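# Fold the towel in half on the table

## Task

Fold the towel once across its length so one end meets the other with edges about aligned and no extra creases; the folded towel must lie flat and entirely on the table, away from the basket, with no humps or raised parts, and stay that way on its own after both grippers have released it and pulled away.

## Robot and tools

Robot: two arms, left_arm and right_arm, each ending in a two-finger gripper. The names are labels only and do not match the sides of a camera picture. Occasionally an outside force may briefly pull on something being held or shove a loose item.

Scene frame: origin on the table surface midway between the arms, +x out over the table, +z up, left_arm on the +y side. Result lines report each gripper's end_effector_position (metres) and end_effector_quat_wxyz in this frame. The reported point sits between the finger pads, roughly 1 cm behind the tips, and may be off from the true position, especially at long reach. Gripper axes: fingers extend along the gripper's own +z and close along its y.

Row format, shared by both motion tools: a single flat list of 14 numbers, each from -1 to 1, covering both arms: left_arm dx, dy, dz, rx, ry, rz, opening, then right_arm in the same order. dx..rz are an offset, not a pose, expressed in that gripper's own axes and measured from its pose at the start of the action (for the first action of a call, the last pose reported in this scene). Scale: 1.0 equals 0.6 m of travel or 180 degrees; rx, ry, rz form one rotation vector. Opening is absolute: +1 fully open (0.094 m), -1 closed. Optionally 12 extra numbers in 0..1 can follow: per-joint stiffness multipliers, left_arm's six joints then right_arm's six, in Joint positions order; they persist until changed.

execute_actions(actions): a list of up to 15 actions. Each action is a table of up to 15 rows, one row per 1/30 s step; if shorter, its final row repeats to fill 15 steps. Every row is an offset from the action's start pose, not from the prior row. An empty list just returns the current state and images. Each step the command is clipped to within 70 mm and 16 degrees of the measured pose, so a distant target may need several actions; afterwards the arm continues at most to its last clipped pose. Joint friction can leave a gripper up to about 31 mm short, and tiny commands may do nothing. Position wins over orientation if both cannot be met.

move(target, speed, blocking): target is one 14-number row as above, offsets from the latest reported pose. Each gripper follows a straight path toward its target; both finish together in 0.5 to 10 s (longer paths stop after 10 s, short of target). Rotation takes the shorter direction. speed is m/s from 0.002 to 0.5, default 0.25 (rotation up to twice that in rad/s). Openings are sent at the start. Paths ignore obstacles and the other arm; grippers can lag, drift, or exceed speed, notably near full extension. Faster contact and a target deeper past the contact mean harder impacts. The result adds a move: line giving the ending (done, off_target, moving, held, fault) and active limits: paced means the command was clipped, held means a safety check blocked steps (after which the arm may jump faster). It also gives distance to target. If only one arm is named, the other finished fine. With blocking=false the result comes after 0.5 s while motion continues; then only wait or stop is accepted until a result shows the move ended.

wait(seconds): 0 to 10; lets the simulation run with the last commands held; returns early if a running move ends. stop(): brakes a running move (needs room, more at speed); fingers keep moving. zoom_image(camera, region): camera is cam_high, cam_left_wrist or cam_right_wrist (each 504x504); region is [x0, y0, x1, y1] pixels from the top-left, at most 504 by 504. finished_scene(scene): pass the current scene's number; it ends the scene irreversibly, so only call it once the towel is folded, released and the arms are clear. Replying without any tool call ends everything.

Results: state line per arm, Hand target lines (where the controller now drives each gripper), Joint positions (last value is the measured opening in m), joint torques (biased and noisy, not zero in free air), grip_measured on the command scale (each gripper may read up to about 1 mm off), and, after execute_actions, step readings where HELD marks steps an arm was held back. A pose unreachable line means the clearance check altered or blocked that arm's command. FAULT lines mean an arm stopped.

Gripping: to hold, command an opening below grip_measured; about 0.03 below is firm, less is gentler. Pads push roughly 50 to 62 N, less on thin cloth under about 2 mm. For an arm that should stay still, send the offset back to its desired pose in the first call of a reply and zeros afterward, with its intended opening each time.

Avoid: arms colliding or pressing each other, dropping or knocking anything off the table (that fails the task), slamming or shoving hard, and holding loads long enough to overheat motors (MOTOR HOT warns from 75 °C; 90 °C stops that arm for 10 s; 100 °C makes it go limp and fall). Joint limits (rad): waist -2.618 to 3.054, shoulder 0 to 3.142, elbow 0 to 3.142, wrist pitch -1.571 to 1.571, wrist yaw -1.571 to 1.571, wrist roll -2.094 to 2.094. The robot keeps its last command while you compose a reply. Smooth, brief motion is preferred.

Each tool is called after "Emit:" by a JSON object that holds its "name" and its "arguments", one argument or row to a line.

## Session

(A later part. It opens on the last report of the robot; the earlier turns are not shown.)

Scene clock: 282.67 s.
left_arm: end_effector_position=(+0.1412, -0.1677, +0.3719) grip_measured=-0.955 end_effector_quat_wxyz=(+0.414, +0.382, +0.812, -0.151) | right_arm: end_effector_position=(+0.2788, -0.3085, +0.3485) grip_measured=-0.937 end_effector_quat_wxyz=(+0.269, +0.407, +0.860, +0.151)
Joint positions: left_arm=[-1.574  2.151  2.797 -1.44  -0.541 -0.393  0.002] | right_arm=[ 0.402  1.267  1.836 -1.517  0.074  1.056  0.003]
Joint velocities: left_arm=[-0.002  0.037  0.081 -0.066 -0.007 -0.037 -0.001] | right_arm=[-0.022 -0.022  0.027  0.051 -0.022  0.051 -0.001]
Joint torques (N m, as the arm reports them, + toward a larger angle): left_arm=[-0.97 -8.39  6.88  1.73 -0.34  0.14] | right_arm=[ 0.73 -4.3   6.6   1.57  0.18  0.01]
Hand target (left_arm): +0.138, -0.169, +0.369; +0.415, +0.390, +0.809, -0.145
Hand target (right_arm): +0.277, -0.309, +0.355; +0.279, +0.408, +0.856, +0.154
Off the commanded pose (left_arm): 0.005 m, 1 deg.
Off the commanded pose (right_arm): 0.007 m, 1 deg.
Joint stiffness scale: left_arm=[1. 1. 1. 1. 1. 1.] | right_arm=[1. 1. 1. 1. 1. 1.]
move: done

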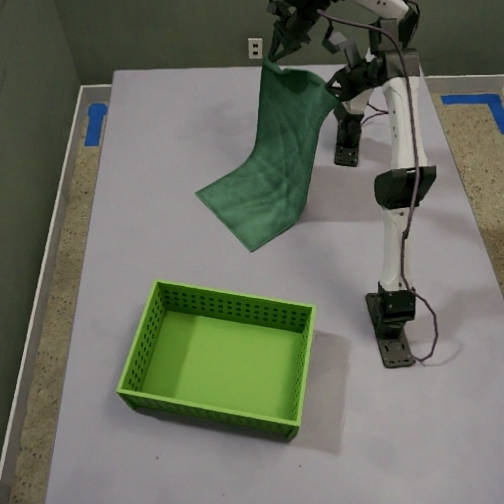

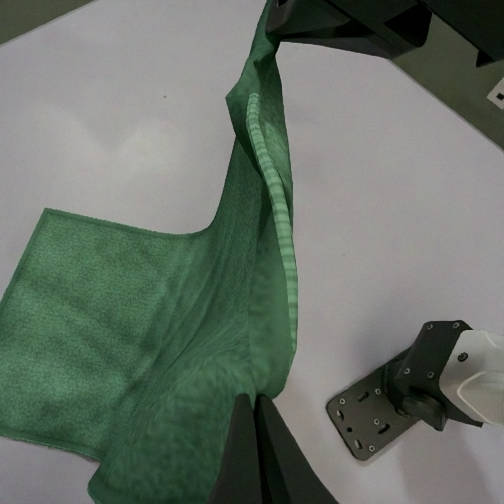

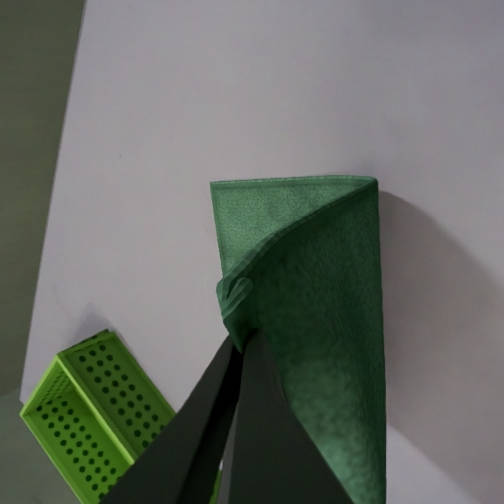

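Emit:
{"name": "move", "arguments": {
  "target": [0.131, -0.037, 0.099, 0, 0.07, 0, -1, 0.05, -0.0935, 0.109, 0.06, 0.045, 0, -1],
  "speed": 0.08
}}

Scene clock: 305.73 s.
left_arm: end_effector_position=(+0.1287, -0.1795, +0.2704) grip_measured=-0.955 end_effector_quat_wxyz=(+0.325, +0.401, +0.850, -0.102) | right_arm: end_effector_position=(+0.2672, -0.3189, +0.2610) grip_measured=-0.937 end_effector_quat_wxyz=(+0.168, +0.422, +0.886, +0.092)
Joint positions: left_arm=[-1.574  2.092  2.362 -1.295 -0.453 -0.488  0.002] | right_arm=[ 0.338  1.241  1.522 -1.466  0.028  1.014  0.003]
Joint velocities: left_arm=[-0.012  0.012  0.002  0.066 -0.007 -0.022  0.   ] | right_arm=[-0.012 -0.012 -0.012 -0.022  0.037 -0.037 -0.   ]
Joint torques (N m, as the arm reports them, + toward a larger angle): left_arm=[ -0.09 -11.66   4.66   1.57  -0.15   0.02] | right_arm=[-0.88 -5.34  5.15  1.25  0.01 -0.12]
Hand target (left_arm): +0.128, -0.177, +0.272; +0.321, +0.398, +0.852, -0.109
Hand target (right_arm): +0.266, -0.319, +0.259; +0.169, +0.420, +0.886, +0.097
Off the commanded pose (left_arm): 0.003 m, 1 deg.
Off the commanded pose (right_arm): 0.003 m, 1 deg.
Joint stiffness scale: left_arm=[1. 1. 1. 1. 1. 1.] | right_arm=[1. 1. 1. 1. 1. 1.]
move: done

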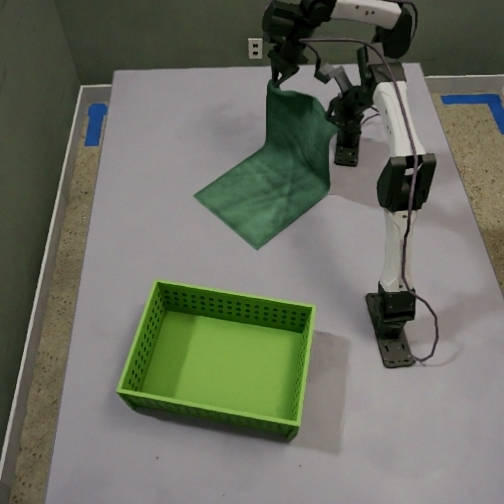

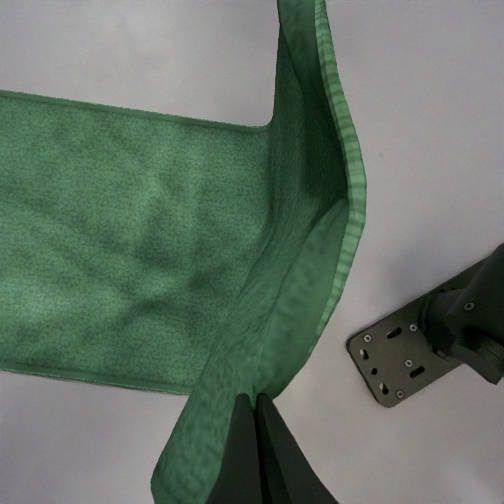

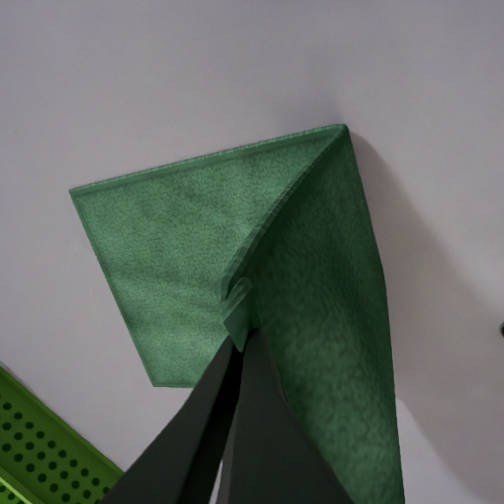

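Emit:
{"name": "zoom_image", "arguments": {
  "camera": "cam_high",
  "region": [170, 70, 370, 270]
}}

Region (170, 70, 370, 270) of cam_high's 504x504 image, scaled by 2.520, with more detail than that image has.

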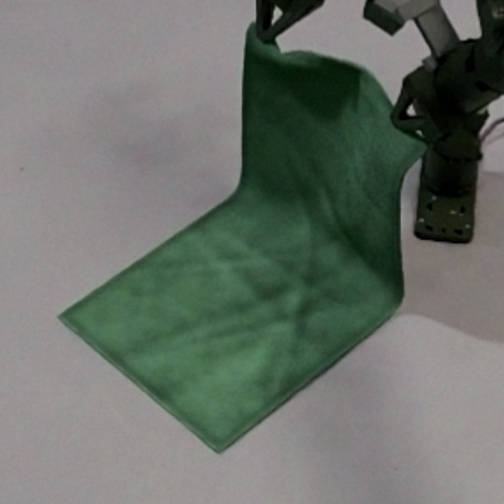

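Emit:
{"name": "move", "arguments": {
  "target": [0.08, 0.227, 0.113, 0.05, 0.08, 0, -1, 0.031, 0.192, 0.183, 0.04, 0, 0, -1],
  "speed": 0.1
}}

Scene clock: 333.27 s.
left_arm: end_effector_position=(+0.2419, -0.0917, +0.2010) grip_measured=-0.955 end_effector_quat_wxyz=(+0.191, +0.432, +0.874, -0.113) | right_arm: end_effector_position=(+0.3736, -0.2322, +0.1872) grip_measured=-0.937 end_effector_quat_wxyz=(+0.134, +0.431, +0.892, +0.037)
Joint positions: left_arm=[-1.145  1.892  1.886 -1.12  -0.033 -0.143  0.002] | right_arm=[ 0.59   1.737  1.698 -1.296  0.148  1.266  0.003]
Joint velocities: left_arm=[-0.002 -0.007 -0.017 -0.051 -0.066  0.007  0.   ] | right_arm=[-0.022 -0.017  0.012  0.007  0.022  0.037  0.001]
Joint torques (N m, as the arm reports them, + toward a larger angle): left_arm=[ -0.02 -10.19   5.18   1.42   0.11   0.16] | right_arm=[ 0.55 -9.43  8.19  0.84  0.23  0.09]
Hand target (left_arm): +0.239, -0.089, +0.199; +0.187, +0.436, +0.873, -0.116
Hand target (right_arm): +0.378, -0.230, +0.187; +0.140, +0.433, +0.890, +0.036
Off the commanded pose (left_arm): 0.003 m, 1 deg.
Off the commanded pose (right_arm): 0.008 m, 1 deg.
Joint stiffness scale: left_arm=[1. 1. 1. 1. 1. 1.] | right_arm=[1. 1. 1. 1. 1. 1.]
move: done

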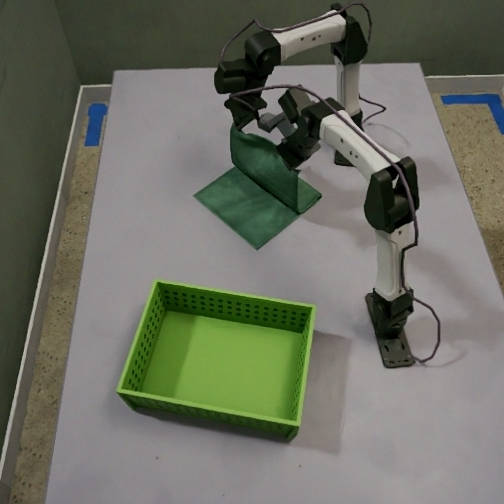

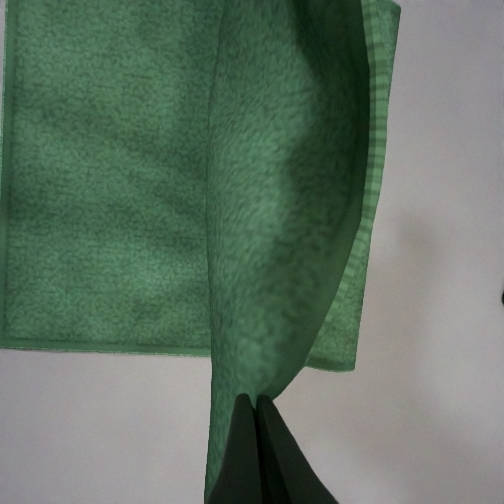

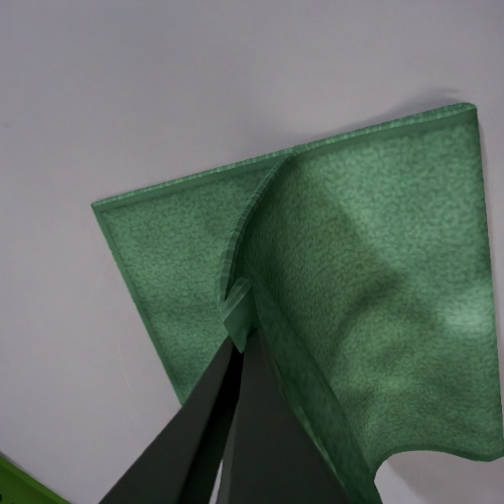

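Emit:
{"name": "move", "arguments": {
  "target": [-0.053, -0.2145, -0.069, 0, -0.05, 0, -1, -0.035, -0.192, -0.124, 0, 0, 0, -1],
  "speed": 0.1
}}

Scene clock: 360.77 s.
left_arm: end_effector_position=(+0.1484, -0.1762, +0.2589) grip_measured=-0.955 end_effector_quat_wxyz=(+0.257, +0.423, +0.855, -0.153) | right_arm: end_effector_position=(+0.2885, -0.3154, +0.2516) grip_measured=-0.937 end_effector_quat_wxyz=(+0.153, +0.431, +0.888, +0.044)
Joint positions: left_arm=[-1.456  2.041  2.267 -1.224 -0.216 -0.398  0.002] | right_arm=[ 0.393  1.375  1.6   -1.495  0.11   1.074  0.003]
Joint velocities: left_arm=[-0.007  0.012 -0.017 -0.007 -0.051 -0.007  0.   ] | right_arm=[-0.002 -0.002 -0.017  0.022 -0.022 -0.037 -0.   ]
Joint torques (N m, as the arm reports them, + toward a larger angle): left_arm=[-0.5  -8.76  8.24  1.45 -0.23 -0.01] | right_arm=[-0.81 -6.26  5.19  0.68 -0.05 -0.09]
Hand target (left_arm): +0.148, -0.178, +0.257; +0.257, +0.421, +0.857, -0.148
Hand target (right_arm): +0.280, -0.317, +0.245; +0.135, +0.430, +0.892, +0.037
Off the commanded pose (left_arm): 0.003 m, 1 deg.
Off the commanded pose (right_arm): 0.014 m, 2 deg.
Joint stiffness scale: left_arm=[1. 1. 1. 1. 1. 1.] | right_arm=[1. 1. 1. 1. 1. 1.]
move: off_target (right_arm)

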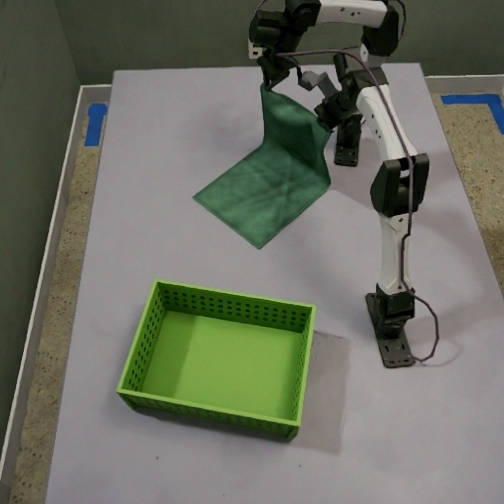

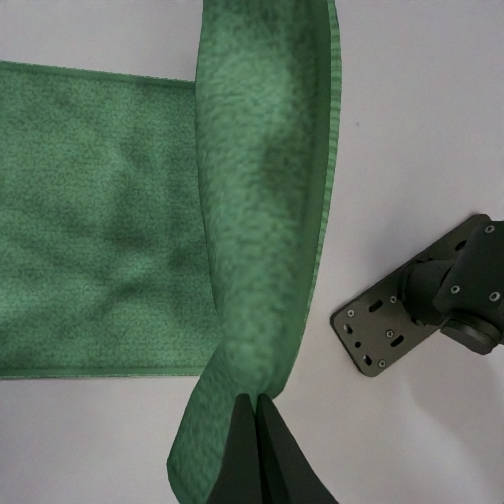

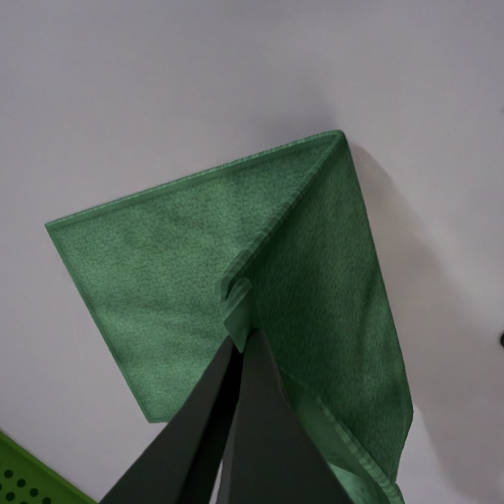

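Emit:
{"name": "zoom_image", "arguments": {
  "camera": "cam_high",
  "region": [170, 70, 370, 270]
}}

Region (170, 70, 370, 270) of cam_high's 504x504 image, scaled by 2.520, with more detail than that image has.

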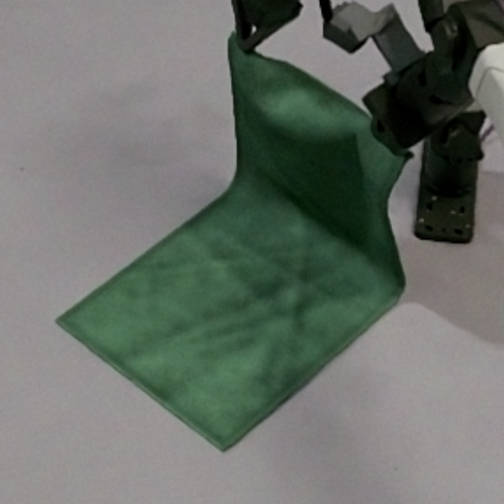

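Emit:
{"name": "move", "arguments": {
  "target": [0.2035, 0.384, 0.242, 0.08, 0.08, -0.04, -1, 0.103, 0.305, 0.396, 0, 0, -0.03, -1],
  "speed": 0.1
}}

Scene clock: 386.53 s.
left_arm: end_effector_position=(+0.3187, -0.0292, +0.0695) grip_measured=-0.955 end_effector_quat_wxyz=(+0.102, +0.415, +0.878, -0.215) | right_arm: end_effector_position=(+0.4554, -0.1703, +0.0484) grip_measured=-0.937 end_effector_quat_wxyz=(+0.145, +0.387, +0.910, +0.038)
Joint positions: left_arm=[-0.778  1.98   1.485 -0.749  0.36   0.12   0.002] | right_arm=[ 0.654  2.125  1.671 -0.865  0.168  1.232  0.003]
Joint velocities: left_arm=[-0.007 -0.002 -0.007 -0.022 -0.051 -0.037 -0.001] | right_arm=[-0.007 -0.007 -0.002  0.022  0.022  0.051 -0.002]
Joint torques (N m, as the arm reports them, + toward a larger angle): left_arm=[ 0.13 -8.62  5.54  1.11  0.31  0.18] | right_arm=[  0.39 -13.41   8.04   0.88   0.26   0.12]
Hand target (left_arm): +0.315, -0.026, +0.059; +0.088, +0.415, +0.879, -0.216
Hand target (right_arm): +0.460, -0.167, +0.045; +0.153, +0.389, +0.908, +0.037
Off the commanded pose (left_arm): 0.010 m, 2 deg.
Off the commanded pose (right_arm): 0.010 m, 1 deg.
Joint stiffness scale: left_arm=[1. 1. 1. 1. 1. 1.] | right_arm=[1. 1. 1. 1. 1. 1.]
move: done

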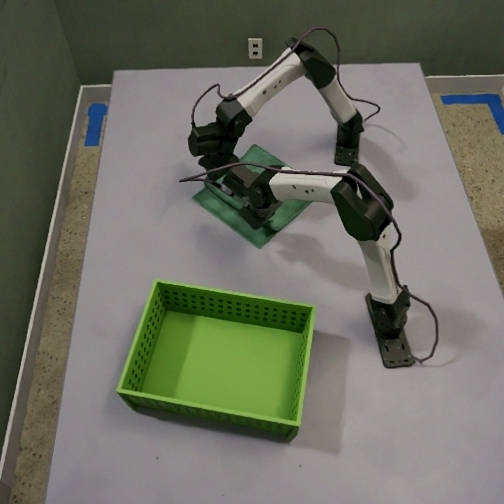

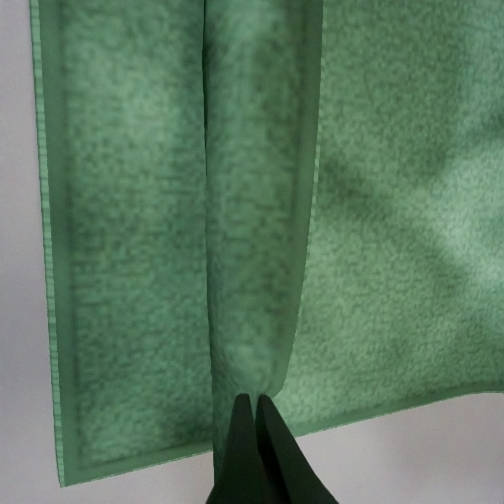

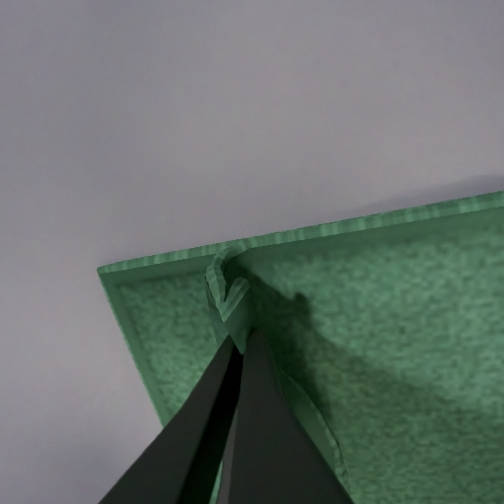

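Emit:
{"name": "zoom_image", "arguments": {
  "camera": "cam_high",
  "region": [180, 130, 320, 260]
}}

Region (180, 130, 320, 260) of cam_high's 504x504 image, scaled by 3.600, with more detail than that image has; it fills the top 468 rows of this view, and the rest is white.

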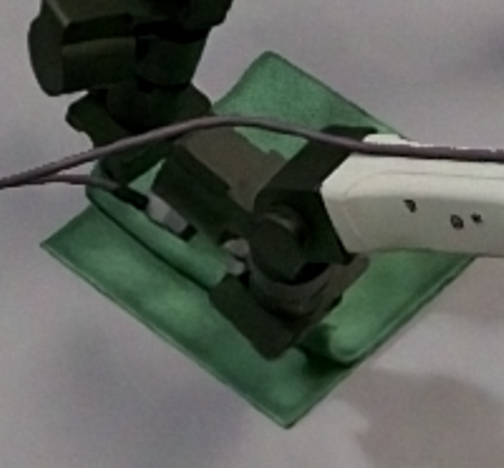

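Emit:
{"name": "move", "arguments": {
  "target": [0.0315, 0.082, 0.017, 0.06, 0, -0.03, -1, -0.004, 0.0925, 0.033, 0.07, 0, 0, -1],
  "speed": 0.06
}}

Scene clock: 412.73 s.
left_arm: end_effector_position=(+0.3486, +0.0018, +0.0496) grip_measured=-0.955 end_effector_quat_wxyz=(+0.076, +0.387, +0.868, -0.301) | right_arm: end_effector_position=(+0.5013, -0.1306, +0.0469) grip_measured=-0.937 end_effector_quat_wxyz=(+0.109, +0.399, +0.910, -0.038)
Joint positions: left_arm=[-0.602  2.07   1.485 -0.736  0.587  0.237  0.002] | right_arm=[ 0.701  2.747  2.801 -1.549  0.218  1.313  0.003]
Joint velocities: left_arm=[-0.012 -0.007 -0.012  0.007 -0.007 -0.022  0.001] | right_arm=[ 0.002  0.012 -0.012  0.022  0.037 -0.066 -0.   ]
Joint torques (N m, as the arm reports them, + toward a larger angle): left_arm=[ 0.23 -8.45  6.19  0.69  0.38  0.17] | right_arm=[  0.08 -17.14   7.52   0.21   0.35   0.1 ]
Hand target (left_arm): +0.344, +0.008, +0.039; +0.054, +0.381, +0.873, -0.300
Hand target (right_arm): +0.500, -0.134, +0.038; +0.109, +0.401, +0.908, -0.055
Off the commanded pose (left_arm): 0.012 m, 3 deg.
Off the commanded pose (right_arm): 0.008 m, 3 deg.
Joint stiffness scale: left_arm=[1. 1. 1. 1. 1. 1.] | right_arm=[1. 1. 1. 1. 1. 1.]
joint sent to its limit (right arm) — the command would take joint 4 (wrist pitch) past its lower limit, so that joint was sent only as far as its limit.
move: off_target (left_arm, right_arm)

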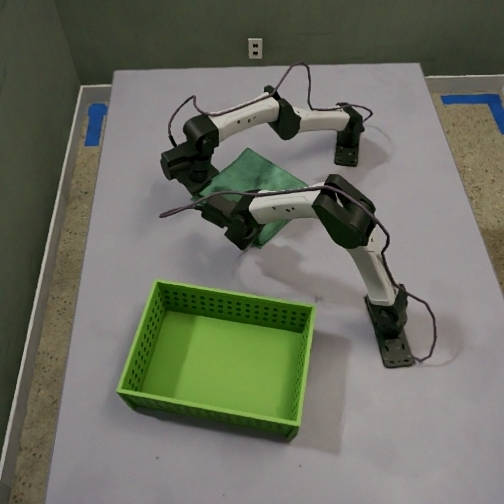

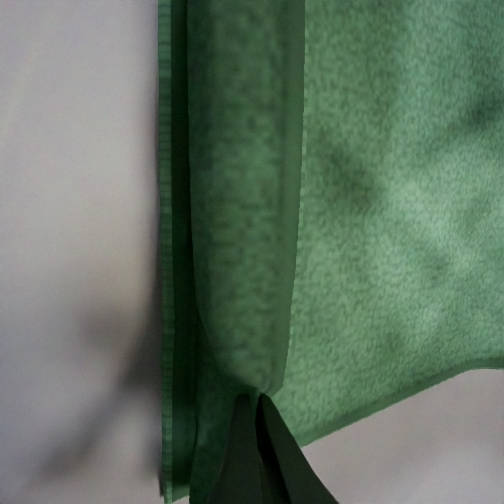

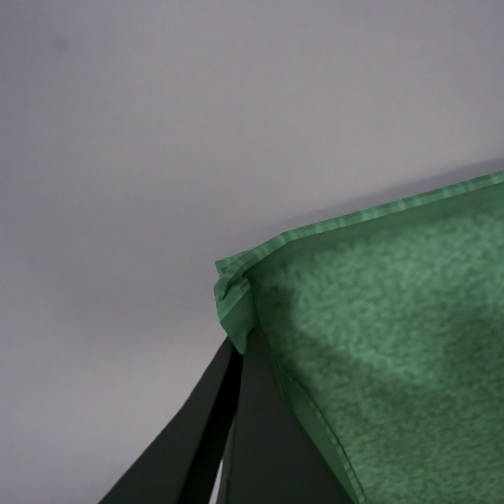

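Emit:
{"name": "execute_actions", "arguments": {
  "actions": [
    [[0,0,0,0,0,0,-0.9,0,0,0,0,0,0,-0.9],[0,0,0,0,0,0,-0.8,0,0,0,0,0,0,-0.8],[0,0,0,0,0,0,-0.7,0,0,0,0,0,0,-0.7],[0,0,0,0,0,0,-0.6,0,0,0,0,0,0,-0.6],[0,0,0,0,0,0,-0.5,0,0,0,0,0,0,-0.5],[0,0,0,0,0,0,-0.4,0,0,0,0,0,0,-0.4]]
  ]
}}

Scene clock: 428.70 s.
left_arm: end_effector_position=(+0.3491, +0.0015, +0.0498) grip_measured=-0.402 end_effector_quat_wxyz=(+0.078, +0.388, +0.868, -0.302) | right_arm: end_effector_position=(+0.5011, -0.1309, +0.0469) grip_measured=-0.402 end_effector_quat_wxyz=(+0.109, +0.399, +0.910, -0.039)
Joint positions: left_arm=[-0.602  2.07   1.485 -0.733  0.588  0.237  0.028] | right_arm=[ 0.701  2.747  2.801 -1.55   0.219  1.313  0.028]
Joint velocities: left_arm=[ 0.012  0.002  0.002 -0.037 -0.037 -0.022 -0.   ] | right_arm=[ 0.002  0.002  0.002  0.007  0.007 -0.022  0.   ]
Joint torques (N m, as the arm reports them, + toward a larger angle): left_arm=[ -0.36 -10.04   6.42   0.91   0.37   0.13] | right_arm=[ -0.2  -19.55   6.55   0.39   0.17  -0.03]
Hand target (left_arm): +0.349, +0.002, +0.050; +0.076, +0.387, +0.868, -0.302
Hand target (right_arm): +0.501, -0.131, +0.047; +0.109, +0.399, +0.910, -0.038
Off the commanded pose (left_arm): 0.001 m, 0 deg.
Off the commanded pose (right_arm): 0.000 m, 0 deg.
Joint stiffness scale: left_arm=[1. 1. 1. 1. 1. 1.] | right_arm=[1. 1. 1. 1. 1. 1.]
Step readings (end_effector_position):
0: left_arm (+0.3486, +0.0018, +0.0497) | right_arm (+0.5011, -0.1309, +0.0469)
1: left_arm (+0.3487, +0.0017, +0.0497) | right_arm (+0.5011, -0.1309, +0.0469)
2: left_arm (+0.3490, +0.0015, +0.0498) | right_arm (+0.5011, -0.1309, +0.0469)
4: left_arm (+0.3491, +0.0015, +0.0498) | right_arm (+0.5011, -0.1309, +0.0469)
8: left_arm (+0.3491, +0.0015, +0.0498) | right_arm (+0.5011, -0.1309, +0.0469)
15: end_effector_position above

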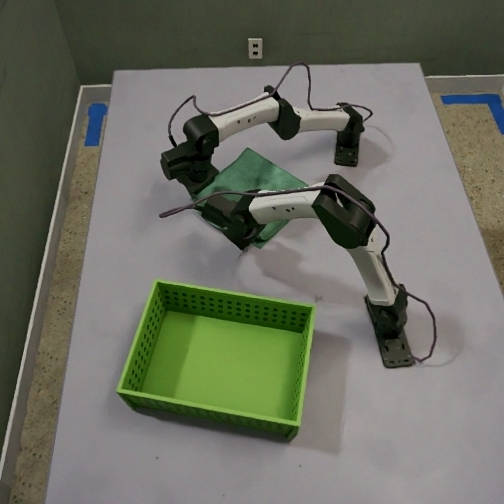

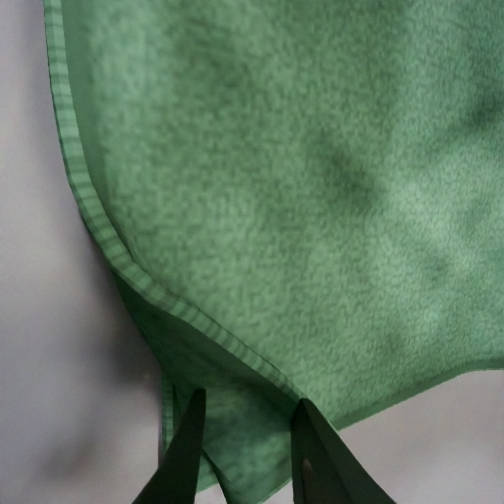

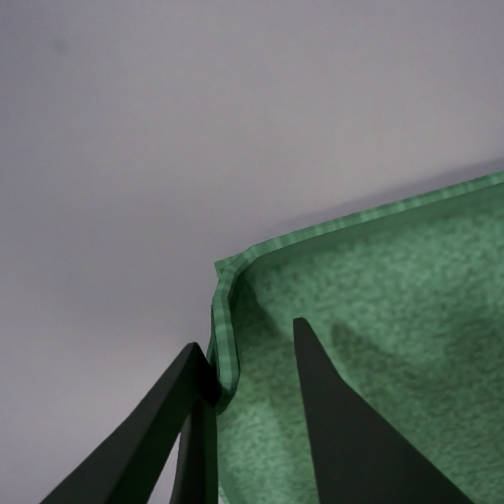

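Emit:
{"name": "move", "arguments": {
  "target": [0.15, -0.05, -0.22, -0.12, 0, 0, 0.0, -0.1, -0.12, -0.2, -0.12, -0.05, 0, 0.0],
  "speed": 0.12
}}

Scene clock: 435.53 s.
left_arm: end_effector_position=(+0.2853, +0.1086, +0.1471) grip_measured=-0.002 end_effector_quat_wxyz=(+0.160, +0.376, +0.902, -0.140) | right_arm: end_effector_position=(+0.4713, -0.2002, +0.1869) grip_measured=-0.001 end_effector_quat_wxyz=(+0.259, +0.367, +0.887, +0.105)
Joint positions: left_arm=[-0.584  1.461  1.208 -0.957  0.239  0.237  0.047] | right_arm=[ 0.597  1.869  1.747 -0.92   0.21   1.118  0.047]
Joint velocities: left_arm=[-0.007 -0.022 -0.012 -0.066 -0.051 -0.022 -0.   ] | right_arm=[ 0.002 -0.007  0.007  0.037 -0.051  0.022 -0.   ]
Joint torques (N m, as the arm reports them, + toward a larger angle): left_arm=[ 0.38 -6.48  4.94  1.06  0.04  0.02] | right_arm=[ -0.63 -13.05   6.01   1.45  -0.02  -0.13]
Hand target (left_arm): +0.279, +0.118, +0.140; +0.146, +0.367, +0.909, -0.132
Hand target (right_arm): +0.470, -0.202, +0.179; +0.251, +0.364, +0.891, +0.103
Off the commanded pose (left_arm): 0.016 m, 2 deg.
Off the commanded pose (right_arm): 0.012 m, 1 deg.
Joint stiffness scale: left_arm=[1. 1. 1. 1. 1. 1.] | right_arm=[1. 1. 1. 1. 1. 1.]
move: off_target (left_arm, right_arm)

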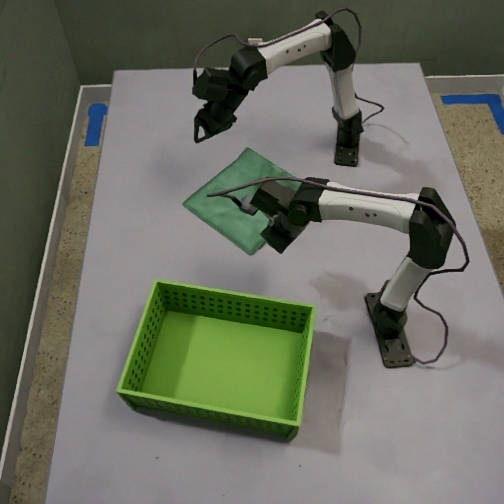

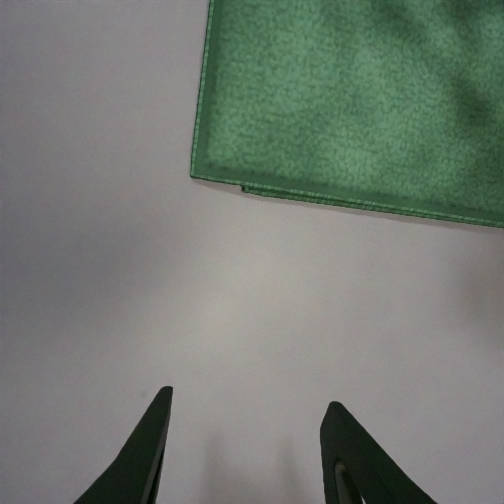

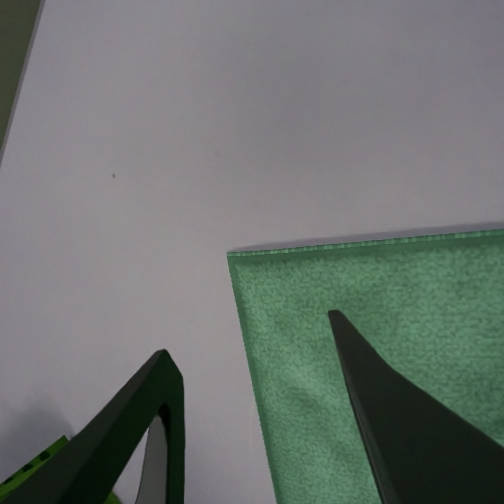

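Emit:
{"name": "move", "arguments": {
  "target": [-0.1065, 0.018, 0.203, -0.02, 0.04, -0.015, -0.1, 0.131, 0.053, 0.2345, -0.1075, 0.0894, -0.4694, -0.1],
  "speed": 0.3
}}

Scene clock: 499.20 s.
left_arm: end_effector_position=(+0.3536, +0.0360, +0.0585) grip_measured=-0.098 end_effector_quat_wxyz=(+0.107, +0.357, +0.923, -0.097) | right_arm: end_effector_position=(+0.5218, -0.1234, +0.0591) grip_measured=-0.099 end_effector_quat_wxyz=(+0.216, -0.375, +0.898, +0.080)
Joint positions: left_arm=[-0.696  1.967  1.478 -0.824  0.134  0.1    0.042] | right_arm=[ 0.573  2.284  1.912 -0.762 -0.169 -0.387  0.042]
Joint velocities: left_arm=[-0.007  0.017  0.002  0.007 -0.066  0.037 -0.   ] | right_arm=[ 0.017  0.012 -0.022 -0.11  -0.007 -0.095  0.   ]
Joint torques (N m, as the arm reports them, + toward a larger angle): left_arm=[-0.92 -8.24  8.2   1.   -0.01  0.  ] | right_arm=[ -0.48 -15.24   8.28   1.07  -0.31  -0.13]
Hand target (left_arm): +0.357, +0.030, +0.059; +0.111, +0.358, +0.922, -0.094
Hand target (right_arm): +0.518, -0.126, +0.049; +0.198, -0.379, +0.900, +0.084
Off the commanded pose (left_arm): 0.008 m, 1 deg.
Off the commanded pose (right_arm): 0.010 m, 2 deg.
Joint stiffness scale: left_arm=[1. 1. 1. 1. 1. 1.] | right_arm=[1. 1. 1. 1. 1. 1.]
move: done

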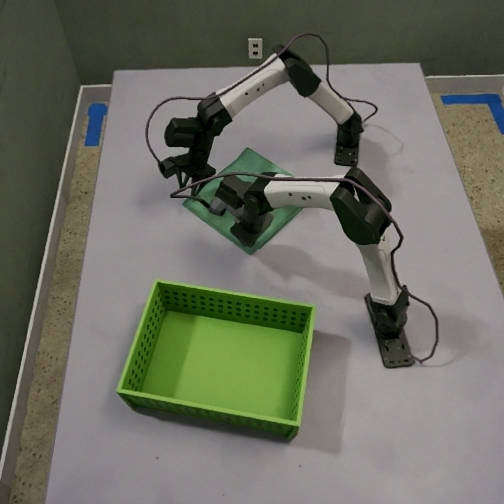

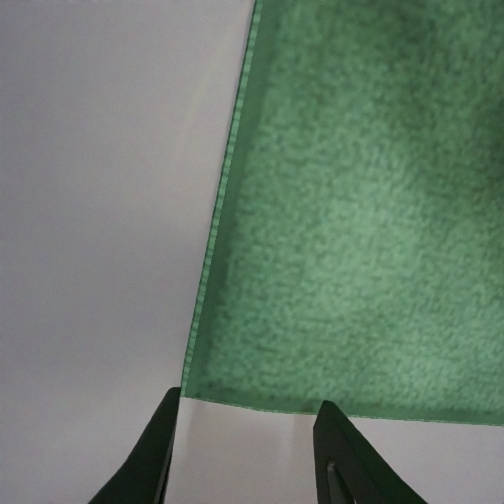

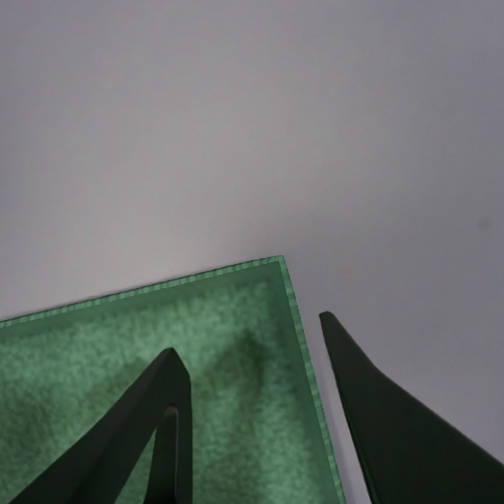

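Emit:
{"name": "move", "arguments": {
  "target": [-0.003, 0.035, 0.048, 0, 0.01, 0, -0.1, 0.026, -0.02, 0.052, -0.02, 0.015, 0, -0.1],
  "speed": 0.06
}}

Scene clock: 513.77 s.
left_arm: end_effector_position=(+0.3611, +0.0471, +0.0252) grip_measured=-0.098 end_effector_quat_wxyz=(+0.079, +0.358, +0.926, -0.087) | right_arm: end_effector_position=(+0.5342, -0.1302, +0.0333) grip_measured=-0.099 end_effector_quat_wxyz=(+0.199, -0.381, +0.898, +0.094)
Joint positions: left_arm=[-0.665  2.052  1.478 -0.802  0.134  0.136  0.042] | right_arm=[ 0.542  2.383  1.99  -0.783 -0.209 -0.425  0.042]
Joint velocities: left_arm=[-0.012  0.012 -0.002  0.037  0.007  0.022  0.   ] | right_arm=[ 0.007  0.007  0.012  0.037 -0.051 -0.037  0.   ]
Joint torques (N m, as the arm reports them, + toward a larger angle): left_arm=[ 0.25 -8.79  8.59  0.91  0.14  0.19] | right_arm=[ -0.96 -16.07   8.35   0.89  -0.3   -0.06]
Hand target (left_arm): +0.372, +0.043, +0.029; +0.092, +0.359, +0.924, -0.091
Hand target (right_arm): +0.531, -0.133, +0.025; +0.184, -0.383, +0.900, +0.099
Off the commanded pose (left_arm): 0.013 m, 2 deg.
Off the commanded pose (right_arm): 0.010 m, 2 deg.
Joint stiffness scale: left_arm=[1. 1. 1. 1. 1. 1.] | right_arm=[1. 1. 1. 1. 1. 1.]
move: off_target (left_arm)

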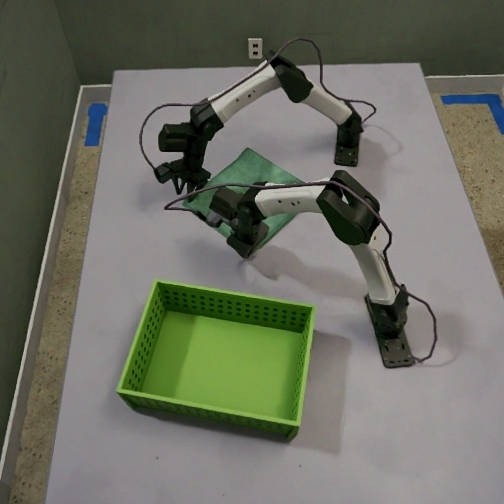

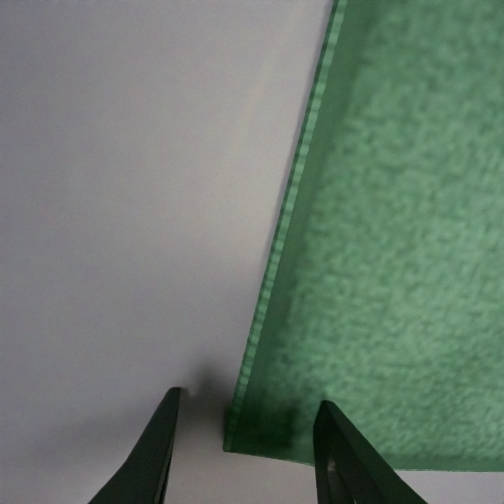

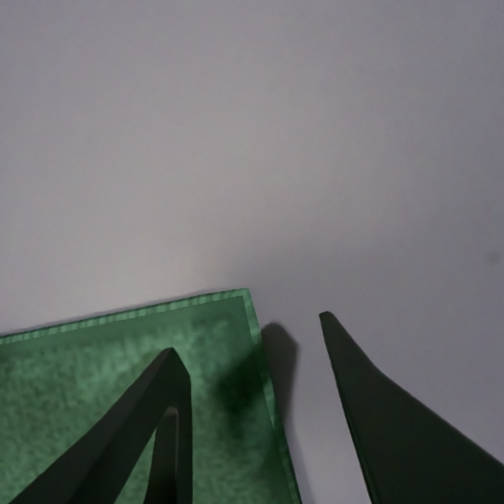

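Emit:
{"name": "move", "arguments": {
  "target": [-0.03, -0.01, 0.008, 0, 0.0, 0, -0.1, 0.036, 0.014, 0.026, 0, 0.01, 0, -0.1],
  "speed": 0.04
}}

Scene clock: 521.57 s.
left_arm: end_effector_position=(+0.3715, +0.0339, +0.0268) grip_measured=-0.098 end_effector_quat_wxyz=(+0.086, +0.358, +0.925, -0.089) | right_arm: end_effector_position=(+0.5276, -0.1321, +0.0219) grip_measured=-0.099 end_effector_quat_wxyz=(+0.201, -0.382, +0.897, +0.094)
Joint positions: left_arm=[-0.677  2.097  1.551 -0.815  0.134  0.123  0.042] | right_arm=[ 0.542  2.357  1.897 -0.712 -0.212 -0.427  0.042]
Joint velocities: left_arm=[ 0.002  0.012 -0.007 -0.11   0.066  0.007  0.   ] | right_arm=[ 0.002 -0.002 -0.017 -0.007 -0.007 -0.007  0.001]
Joint torques (N m, as the arm reports them, + toward a larger angle): left_arm=[-0.87 -8.9   7.97  0.73  0.05  0.  ] | right_arm=[  0.4  -17.42   5.47   1.11   0.03   0.07]
Hand target (left_arm): +0.371, +0.030, +0.025; +0.080, +0.358, +0.926, -0.087
Hand target (right_arm): +0.519, -0.134, +0.010; +0.185, -0.382, +0.901, +0.088
Off the commanded pose (left_arm): 0.004 m, 1 deg.
Off the commanded pose (right_arm): 0.015 m, 2 deg.
Joint stiffness scale: left_arm=[1. 1. 1. 1. 1. 1.] | right_arm=[1. 1. 1. 1. 1. 1.]
move: off_target (right_arm)

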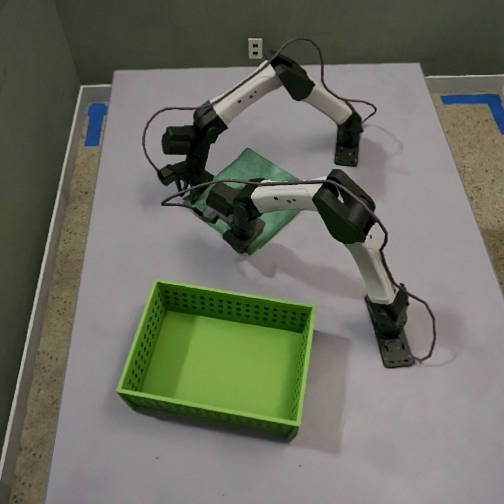

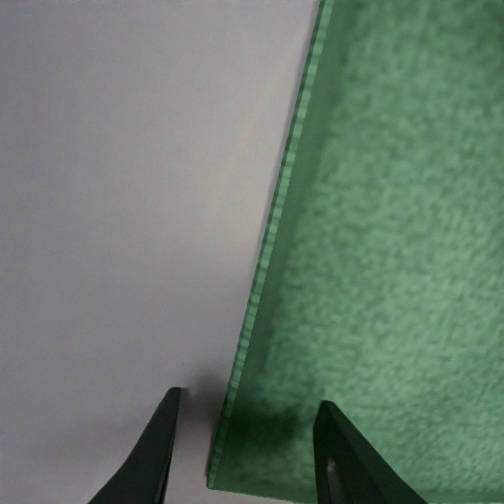

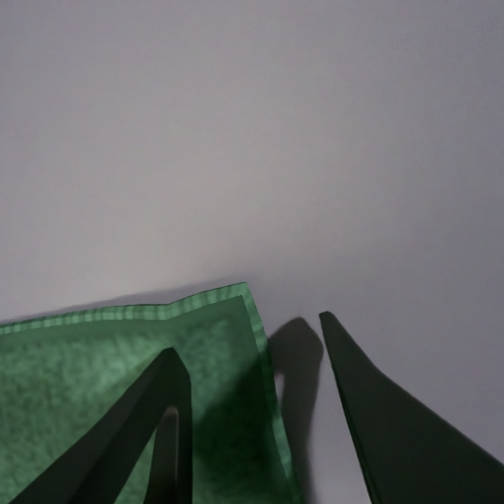

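Emit:
{"name": "move", "arguments": {
  "target": [0.006, -0.005, 0.035, 0, 0.012, 0, -0.1, 0.015, 0.025, 0.03, 0, 0.015, 0, -0.1],
  "speed": 0.03
}}

Scene clock: 534.90 s.
left_arm: end_effector_position=(+0.3712, +0.0341, +0.0208) grip_measured=-0.098 end_effector_quat_wxyz=(+0.081, +0.357, +0.926, -0.088) | right_arm: end_effector_position=(+0.5241, -0.1220, +0.0216) grip_measured=-0.099 end_effector_quat_wxyz=(+0.201, -0.386, +0.896, +0.089)
Joint positions: left_arm=[-0.677  2.112  1.551 -0.811  0.134  0.121  0.042] | right_arm=[ 0.567  2.357  1.897 -0.708 -0.192 -0.412  0.042]
Joint velocities: left_arm=[ 0.007 -0.007  0.007 -0.037 -0.007 -0.007 -0.001] | right_arm=[ 0.002 -0.002 -0.012 -0.037 -0.007 -0.051  0.001]
Joint torques (N m, as the arm reports them, + toward a larger angle): left_arm=[-1.21 -7.38  6.96  0.91  0.02  0.01] | right_arm=[  0.68 -15.73   5.87   1.18  -0.1    0.09]
Hand target (left_arm): +0.368, +0.030, +0.006; +0.069, +0.360, +0.927, -0.083
Hand target (right_arm): +0.516, -0.122, +0.002; +0.180, -0.384, +0.902, +0.085
Off the commanded pose (left_arm): 0.016 m, 2 deg.
Off the commanded pose (right_arm): 0.021 m, 3 deg.
Joint stiffness scale: left_arm=[1. 1. 1. 1. 1. 1.] | right_arm=[1. 1. 1. 1. 1. 1.]
move: off_target (left_arm, right_arm)

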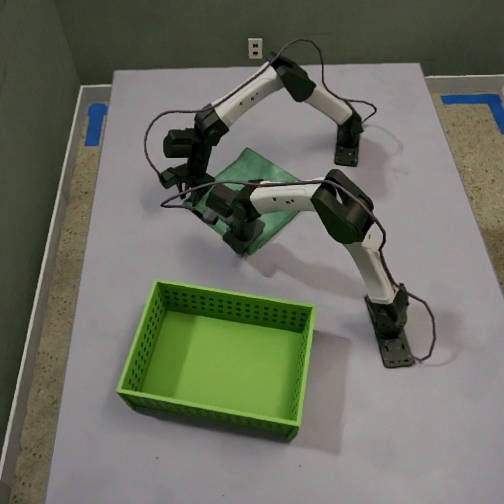

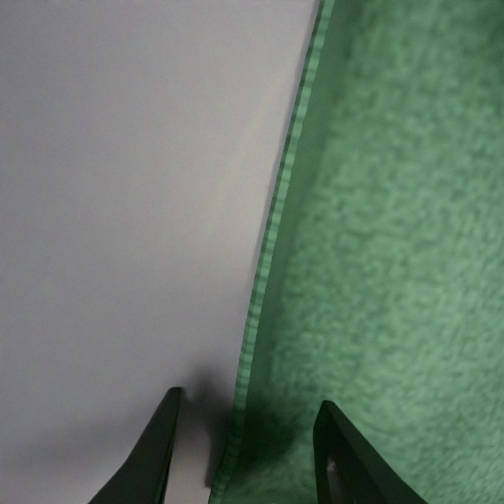

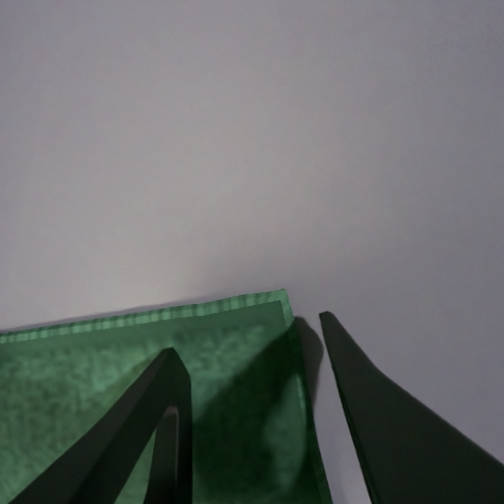

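Emit:
{"name": "execute_actions", "arguments": {
  "actions": [
    [[0.006,0,0.025,0.01,0.01,0,-0.1,0.02,0,0.035,-0.005,0.02,0,-0.1],[0.006,0,0.025,0.01,0.01,0,-0.1,0.022,0,0.04,-0.005,0.022,0,-0.1],[0.006,0,0.025,0.01,0.01,0,-0.1,0.024,0,0.045,-0.005,0.024,0,-0.1],[0.006,0,0.025,0.01,0.01,0,-0.1,0.026,0,0.05,-0.005,0.026,0,-0.1]]
  ]
}}

Scene clock: 540.67 s.
left_arm: end_effector_position=(+0.3710, +0.0337, +0.0210) grip_measured=-0.098 end_effector_quat_wxyz=(+0.080, +0.358, +0.926, -0.092) | right_arm: end_effector_position=(+0.5332, -0.1182, +0.0194) grip_measured=-0.099 end_effector_quat_wxyz=(+0.202, -0.385, +0.896, +0.090)
Joint positions: left_arm=[-0.675  2.112  1.551 -0.811  0.141  0.125  0.042] | right_arm=[ 0.567  2.403  1.97  -0.734 -0.194 -0.412  0.042]
Joint velocities: left_arm=[-0.007  0.002 -0.007  0.037  0.037 -0.007 -0.   ] | right_arm=[ 0.002 -0.002 -0.007  0.022 -0.022  0.037  0.001]
Joint torques (N m, as the arm reports them, + toward a larger angle): left_arm=[ 0.14 -7.07  7.1   0.82  0.31  0.17] | right_arm=[  0.17 -13.22   7.49   0.94   0.01  -0.13]
Hand target (left_arm): +0.369, +0.033, +0.006; +0.061, +0.360, +0.926, -0.097
Hand target (right_arm): +0.522, -0.124, -0.011; +0.162, -0.390, +0.903, +0.080
Off the commanded pose (left_arm): 0.016 m, 2 deg.
Off the commanded pose (right_arm): 0.034 m, 5 deg.
Joint stiffness scale: left_arm=[1. 1. 1. 1. 1. 1.] | right_arm=[1. 1. 1. 1. 1. 1.]
Step readings (end_effector_position):
0: left_arm (+0.3712, +0.0341, +0.0208) | right_arm (+0.5241, -0.1220, +0.0216)
1: left_arm (+0.3710, +0.0338, +0.0209) | right_arm (+0.5243, -0.1219, +0.0208)
2: left_arm (+0.3710, +0.0337, +0.0209) | right_arm (+0.5267, -0.1210, +0.0205)
4: left_arm (+0.3710, +0.0338, +0.0210) | right_arm (+0.5299, -0.1195, +0.0190)
8: left_arm (+0.3710, +0.0337, +0.0210) | right_arm (+0.5331, -0.1182, +0.0191)
15: end_effector_position above

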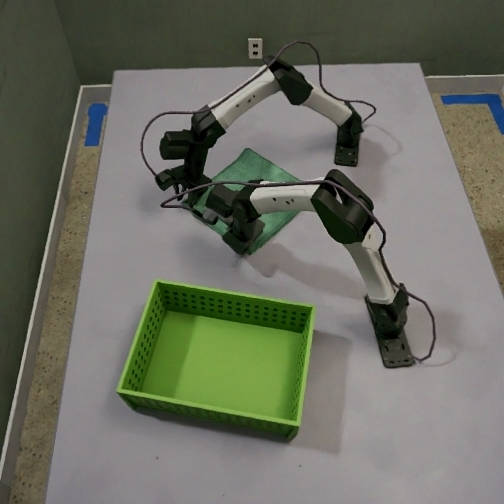

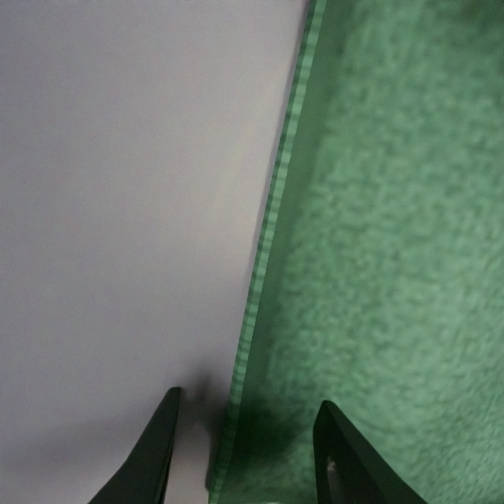

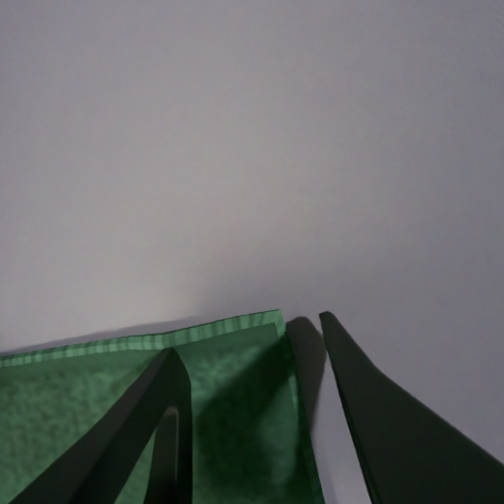

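Emit:
{"name": "execute_actions", "arguments": {
  "actions": [
    [[0.006,0,0.022,0.01,0.01,0,-0.18,0.02,0,0.02,0,0.01,0,-0.18],[0.006,0,0.022,0.01,0.01,0,-0.26,0.02,0,0.02,0,0.01,0,-0.26],[0.006,0,0.022,0.01,0.01,0,-0.33,0.02,0,0.02,0,0.01,0,-0.33],[0.006,0,0.022,0.01,0.01,0,-0.4,0.02,0,0.02,0,0.01,0,-0.4],[0.006,0,0.022,0.01,0.01,0,-0.46,0.02,0,0.02,0,0.01,0,-0.46],[0.006,0,0.022,0.01,0.01,0,-0.52,0.02,0,0.02,0,0.01,0,-0.52],[0.006,0,0.022,0.01,0.01,0,-0.58,0.02,0,0.02,0,0.01,0,-0.58],[0.006,0,0.022,0.01,0.01,0,-0.64,0.02,0,0.02,0,0.01,0,-0.64],[0.006,0,0.022,0.01,0.01,0,-0.7,0.02,0,0.02,0,0.01,0,-0.7],[0.006,0,0.022,0.01,0.01,0,-0.76,0.02,0,0.02,0,0.01,0,-0.76],[0.006,0,0.022,0.01,0.01,0,-0.82,0.02,0,0.02,0,0.01,0,-0.82],[0.006,0,0.022,0.01,0.01,0,-0.88,0.02,0,0.02,0,0.01,0,-0.88],[0.006,0,0.022,0.01,0.01,0,-0.94,0.02,0,0.02,0,0.01,0,-0.94],[0.006,0,0.022,0.01,0.01,0,-1,0.02,0,0.02,0,0.01,0,-1]],
    [[0,0,0,0,0,0,-1,0,0,0,0,0,0,-1]]
  ]
}}

Scene clock: 551.23 s.
left_arm: end_effector_position=(+0.3689, +0.0275, +0.0222) grip_measured=-0.961 end_effector_quat_wxyz=(+0.077, +0.361, +0.922, -0.112) | right_arm: end_effector_position=(+0.5371, -0.1167, +0.0222) grip_measured=-0.989 end_effector_quat_wxyz=(+0.211, -0.386, +0.894, +0.090)
Joint positions: left_arm=[-0.673  2.115  1.557 -0.809  0.183  0.13   0.002] | right_arm=[ 0.567  2.402  1.97  -0.716 -0.194 -0.412  0.001]
Joint velocities: left_arm=[ 0.017  0.007 -0.017  0.051 -0.022 -0.007  0.   ] | right_arm=[-0.002 -0.017  0.007 -0.007 -0.051  0.022 -0.   ]
Joint torques (N m, as the arm reports them, + toward a larger angle): left_arm=[ -0.18 -10.42   6.4    0.83   0.13   0.08] | right_arm=[ -0.33 -18.2    7.63   1.25  -0.16   0.1 ]
Hand target (left_arm): +0.369, +0.027, +0.022; +0.077, +0.361, +0.922, -0.112
Hand target (right_arm): +0.537, -0.117, +0.021; +0.210, -0.386, +0.894, +0.090
Off the commanded pose (left_arm): 0.000 m, 0 deg.
Off the commanded pose (right_arm): 0.001 m, 0 deg.
Joint stiffness scale: left_arm=[1. 1. 1. 1. 1. 1.] | right_arm=[1. 1. 1. 1. 1. 1.]
Step readings (end_effector_position; steps 1 to 15: 1st action; 16 to 30: 2nd action):
0: left_arm (+0.3710, +0.0337, +0.0210) | right_arm (+0.5332, -0.1182, +0.0194)
1: left_arm (+0.3710, +0.0336, +0.0210) | right_arm (+0.5331, -0.1180, +0.0195)
2: left_arm (+0.3709, +0.0333, +0.0206) | right_arm (+0.5329, -0.1174, +0.0196)
4: left_arm (+0.3708, +0.0328, +0.0205) | right_arm (+0.5328, -0.1165, +0.0199)
8: left_arm (+0.3690, +0.0306, +0.0201) | right_arm (+0.5341, -0.1161, +0.0205)
15: left_arm (+0.3688, +0.0273, +0.0223) | right_arm (+0.5368, -0.1167, +0.0211)
16: left_arm (+0.3689, +0.0275, +0.0222) | right_arm (+0.5368, -0.1167, +0.0211)
17: left_arm (+0.3689, +0.0275, +0.0222) | right_arm (+0.5370, -0.1167, +0.0216)
19: left_arm (+0.3689, +0.0275, +0.0222) | right_arm (+0.5370, -0.1167, +0.0220)
23: left_arm (+0.3689, +0.0275, +0.0222) | right_arm (+0.5371, -0.1167, +0.0222)
30: end_effector_position above

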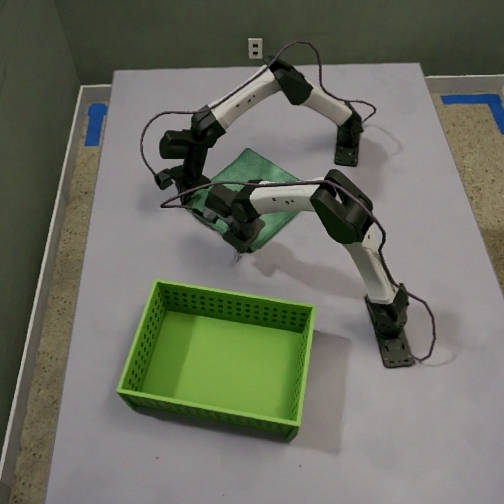

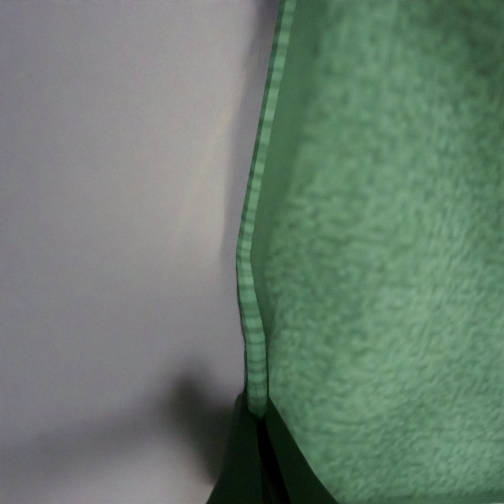

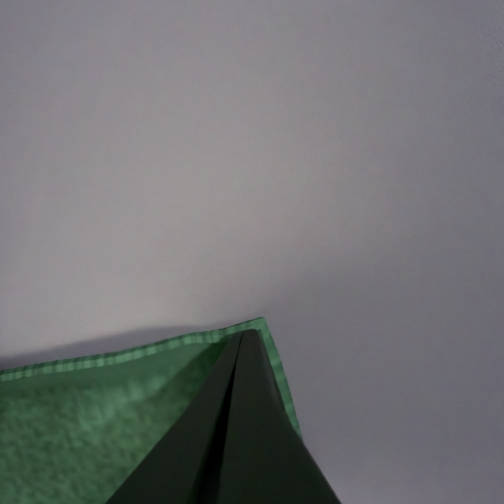

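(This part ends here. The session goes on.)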